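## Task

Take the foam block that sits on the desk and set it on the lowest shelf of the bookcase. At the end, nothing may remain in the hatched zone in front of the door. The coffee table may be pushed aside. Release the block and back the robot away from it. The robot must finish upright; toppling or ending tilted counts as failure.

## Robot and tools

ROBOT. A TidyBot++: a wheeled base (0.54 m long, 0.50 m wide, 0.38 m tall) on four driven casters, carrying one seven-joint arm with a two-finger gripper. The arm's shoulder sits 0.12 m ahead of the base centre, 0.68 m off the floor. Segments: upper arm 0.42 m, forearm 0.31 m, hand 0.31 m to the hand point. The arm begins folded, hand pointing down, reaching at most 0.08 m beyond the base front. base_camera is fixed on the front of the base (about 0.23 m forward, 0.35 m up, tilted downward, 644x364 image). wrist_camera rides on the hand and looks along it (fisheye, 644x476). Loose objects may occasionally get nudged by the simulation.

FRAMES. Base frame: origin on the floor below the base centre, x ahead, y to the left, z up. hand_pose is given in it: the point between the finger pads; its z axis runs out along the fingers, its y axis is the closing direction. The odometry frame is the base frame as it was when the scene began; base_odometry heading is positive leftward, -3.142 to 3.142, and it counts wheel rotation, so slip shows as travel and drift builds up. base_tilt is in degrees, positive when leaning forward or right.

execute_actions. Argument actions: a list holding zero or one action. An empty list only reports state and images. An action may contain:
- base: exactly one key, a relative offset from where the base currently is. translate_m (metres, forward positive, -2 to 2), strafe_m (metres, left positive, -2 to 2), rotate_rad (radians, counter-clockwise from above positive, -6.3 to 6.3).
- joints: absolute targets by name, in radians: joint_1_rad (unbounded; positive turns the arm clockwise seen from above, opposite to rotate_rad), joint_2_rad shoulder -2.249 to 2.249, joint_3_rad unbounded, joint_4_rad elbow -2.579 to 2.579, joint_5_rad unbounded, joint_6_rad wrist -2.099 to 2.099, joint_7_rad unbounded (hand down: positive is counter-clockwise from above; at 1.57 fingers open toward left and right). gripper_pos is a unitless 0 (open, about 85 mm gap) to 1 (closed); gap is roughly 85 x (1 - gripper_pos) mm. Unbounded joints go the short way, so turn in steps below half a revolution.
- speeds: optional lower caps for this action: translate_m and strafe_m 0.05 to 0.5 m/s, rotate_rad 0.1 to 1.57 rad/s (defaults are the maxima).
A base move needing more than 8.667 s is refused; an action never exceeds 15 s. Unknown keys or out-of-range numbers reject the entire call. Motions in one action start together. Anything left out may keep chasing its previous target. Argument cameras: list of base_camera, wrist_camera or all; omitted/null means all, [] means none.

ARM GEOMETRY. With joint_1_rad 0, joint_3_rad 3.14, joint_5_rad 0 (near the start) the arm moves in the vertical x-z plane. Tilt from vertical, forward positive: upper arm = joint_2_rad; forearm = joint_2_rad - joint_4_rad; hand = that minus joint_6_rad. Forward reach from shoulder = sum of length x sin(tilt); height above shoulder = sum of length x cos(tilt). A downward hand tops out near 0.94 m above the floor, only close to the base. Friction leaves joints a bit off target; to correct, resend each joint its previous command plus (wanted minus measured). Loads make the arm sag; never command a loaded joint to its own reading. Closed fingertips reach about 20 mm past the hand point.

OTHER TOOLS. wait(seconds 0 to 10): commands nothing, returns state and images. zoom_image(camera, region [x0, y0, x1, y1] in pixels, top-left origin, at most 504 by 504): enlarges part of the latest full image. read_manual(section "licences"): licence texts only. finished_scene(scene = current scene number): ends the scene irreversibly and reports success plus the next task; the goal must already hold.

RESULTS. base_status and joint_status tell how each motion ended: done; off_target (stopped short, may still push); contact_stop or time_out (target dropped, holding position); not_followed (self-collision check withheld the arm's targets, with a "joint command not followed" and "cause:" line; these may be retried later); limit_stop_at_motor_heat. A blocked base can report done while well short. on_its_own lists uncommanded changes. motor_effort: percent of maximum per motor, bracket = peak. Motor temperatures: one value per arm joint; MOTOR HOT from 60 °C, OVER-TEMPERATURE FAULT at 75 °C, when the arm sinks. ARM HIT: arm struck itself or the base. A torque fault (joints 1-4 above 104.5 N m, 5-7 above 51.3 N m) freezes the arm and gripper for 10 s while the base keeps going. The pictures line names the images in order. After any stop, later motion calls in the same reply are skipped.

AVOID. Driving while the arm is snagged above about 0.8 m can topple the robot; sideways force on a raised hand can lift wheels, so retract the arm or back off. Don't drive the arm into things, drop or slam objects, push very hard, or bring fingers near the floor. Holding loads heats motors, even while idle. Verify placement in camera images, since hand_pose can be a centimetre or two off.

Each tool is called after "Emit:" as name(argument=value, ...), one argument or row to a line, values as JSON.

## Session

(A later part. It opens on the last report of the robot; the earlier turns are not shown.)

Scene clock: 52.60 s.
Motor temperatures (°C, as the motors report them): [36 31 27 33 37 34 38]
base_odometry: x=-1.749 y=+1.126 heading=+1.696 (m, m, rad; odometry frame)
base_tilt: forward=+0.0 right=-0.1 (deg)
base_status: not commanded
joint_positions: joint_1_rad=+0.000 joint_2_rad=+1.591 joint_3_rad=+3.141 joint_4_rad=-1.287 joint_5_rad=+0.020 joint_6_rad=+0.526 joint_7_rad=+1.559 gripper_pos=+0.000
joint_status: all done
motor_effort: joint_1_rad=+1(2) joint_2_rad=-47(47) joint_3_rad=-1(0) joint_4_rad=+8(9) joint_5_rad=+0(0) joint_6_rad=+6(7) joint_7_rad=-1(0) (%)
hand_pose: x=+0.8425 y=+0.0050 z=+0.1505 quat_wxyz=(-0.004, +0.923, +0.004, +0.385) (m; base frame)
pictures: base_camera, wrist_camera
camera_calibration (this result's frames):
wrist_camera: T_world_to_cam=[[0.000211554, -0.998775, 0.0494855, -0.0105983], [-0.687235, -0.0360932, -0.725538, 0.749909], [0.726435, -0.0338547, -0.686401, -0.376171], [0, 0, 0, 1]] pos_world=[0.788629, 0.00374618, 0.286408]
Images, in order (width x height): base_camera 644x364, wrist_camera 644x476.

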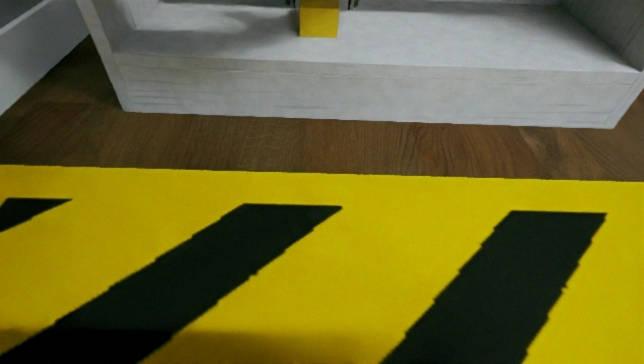

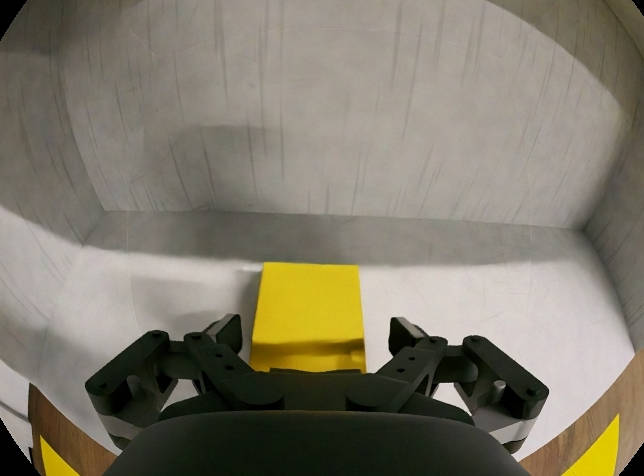

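Emit:
execute_actions(
  actions=[
    {"base": {"translate_m": -1.4}, "joints": {"joint_2_rad": 1.51, "joint_4_rad": -1.37}},
  ],
)

Scene clock: 57.20 s.
Motor temperatures (°C, as the motors report them): [36 31 27 33 38 34 38]
base_odometry: x=-1.574 y=-0.263 heading=+1.696 (m, m, rad; odometry frame)
base_tilt: forward=+0.0 right=-0.2 (deg)
base_status: done
joint_positions: joint_1_rad=+0.007 joint_2_rad=+1.508 joint_3_rad=+3.141 joint_4_rad=-1.365 joint_5_rad=+0.020 joint_6_rad=+0.528 joint_7_rad=+1.559 gripper_pos=+0.000
joint_status: all done
motor_effort: joint_1_rad=+2(4) joint_2_rad=-46(48) joint_3_rad=-1(3) joint_4_rad=+8(10) joint_5_rad=-1(0) joint_6_rad=+6(7) joint_7_rad=+0(0) (%)
hand_pose: x=+0.8449 y=+0.0001 z=+0.1874 quat_wxyz=(-0.003, +0.922, +0.001, +0.388) (m; base frame)
pictures: base_camera, wrist_camera
camera_calibration (this result's frames):
wrist_camera: T_world_to_cam=[[-0.00690982, -0.998753, 0.0494453, -0.011319], [-0.682321, -0.0314382, -0.730377, 0.7749], [0.73102, -0.0387843, -0.681253, -0.357634], [0, 0, 0, 1]] pos_world=[0.79009, -0.000814044, 0.32289]
Images, in order (width x height): base_camera 644x364, wrist_camera 644x476.

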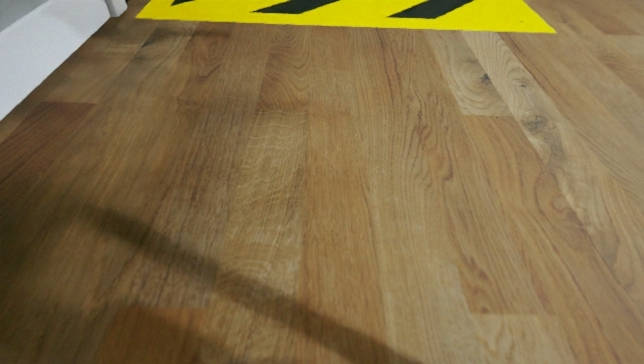

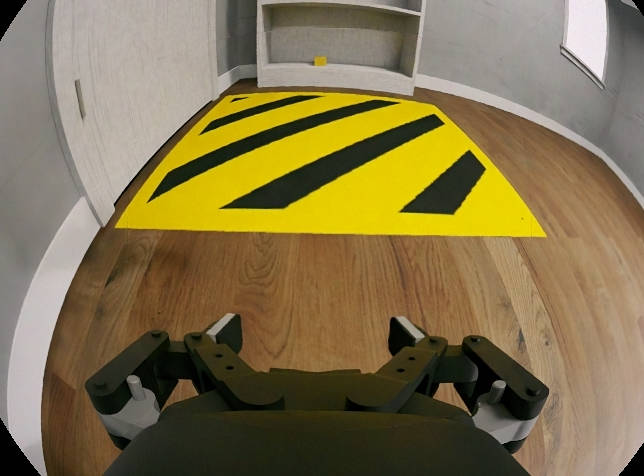

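The block is on the bottom shelf, and the robot and arm are clear of the hatched area.

Emit:
finished_scene(
  scene=1,
)

The scene is finished: the task was done.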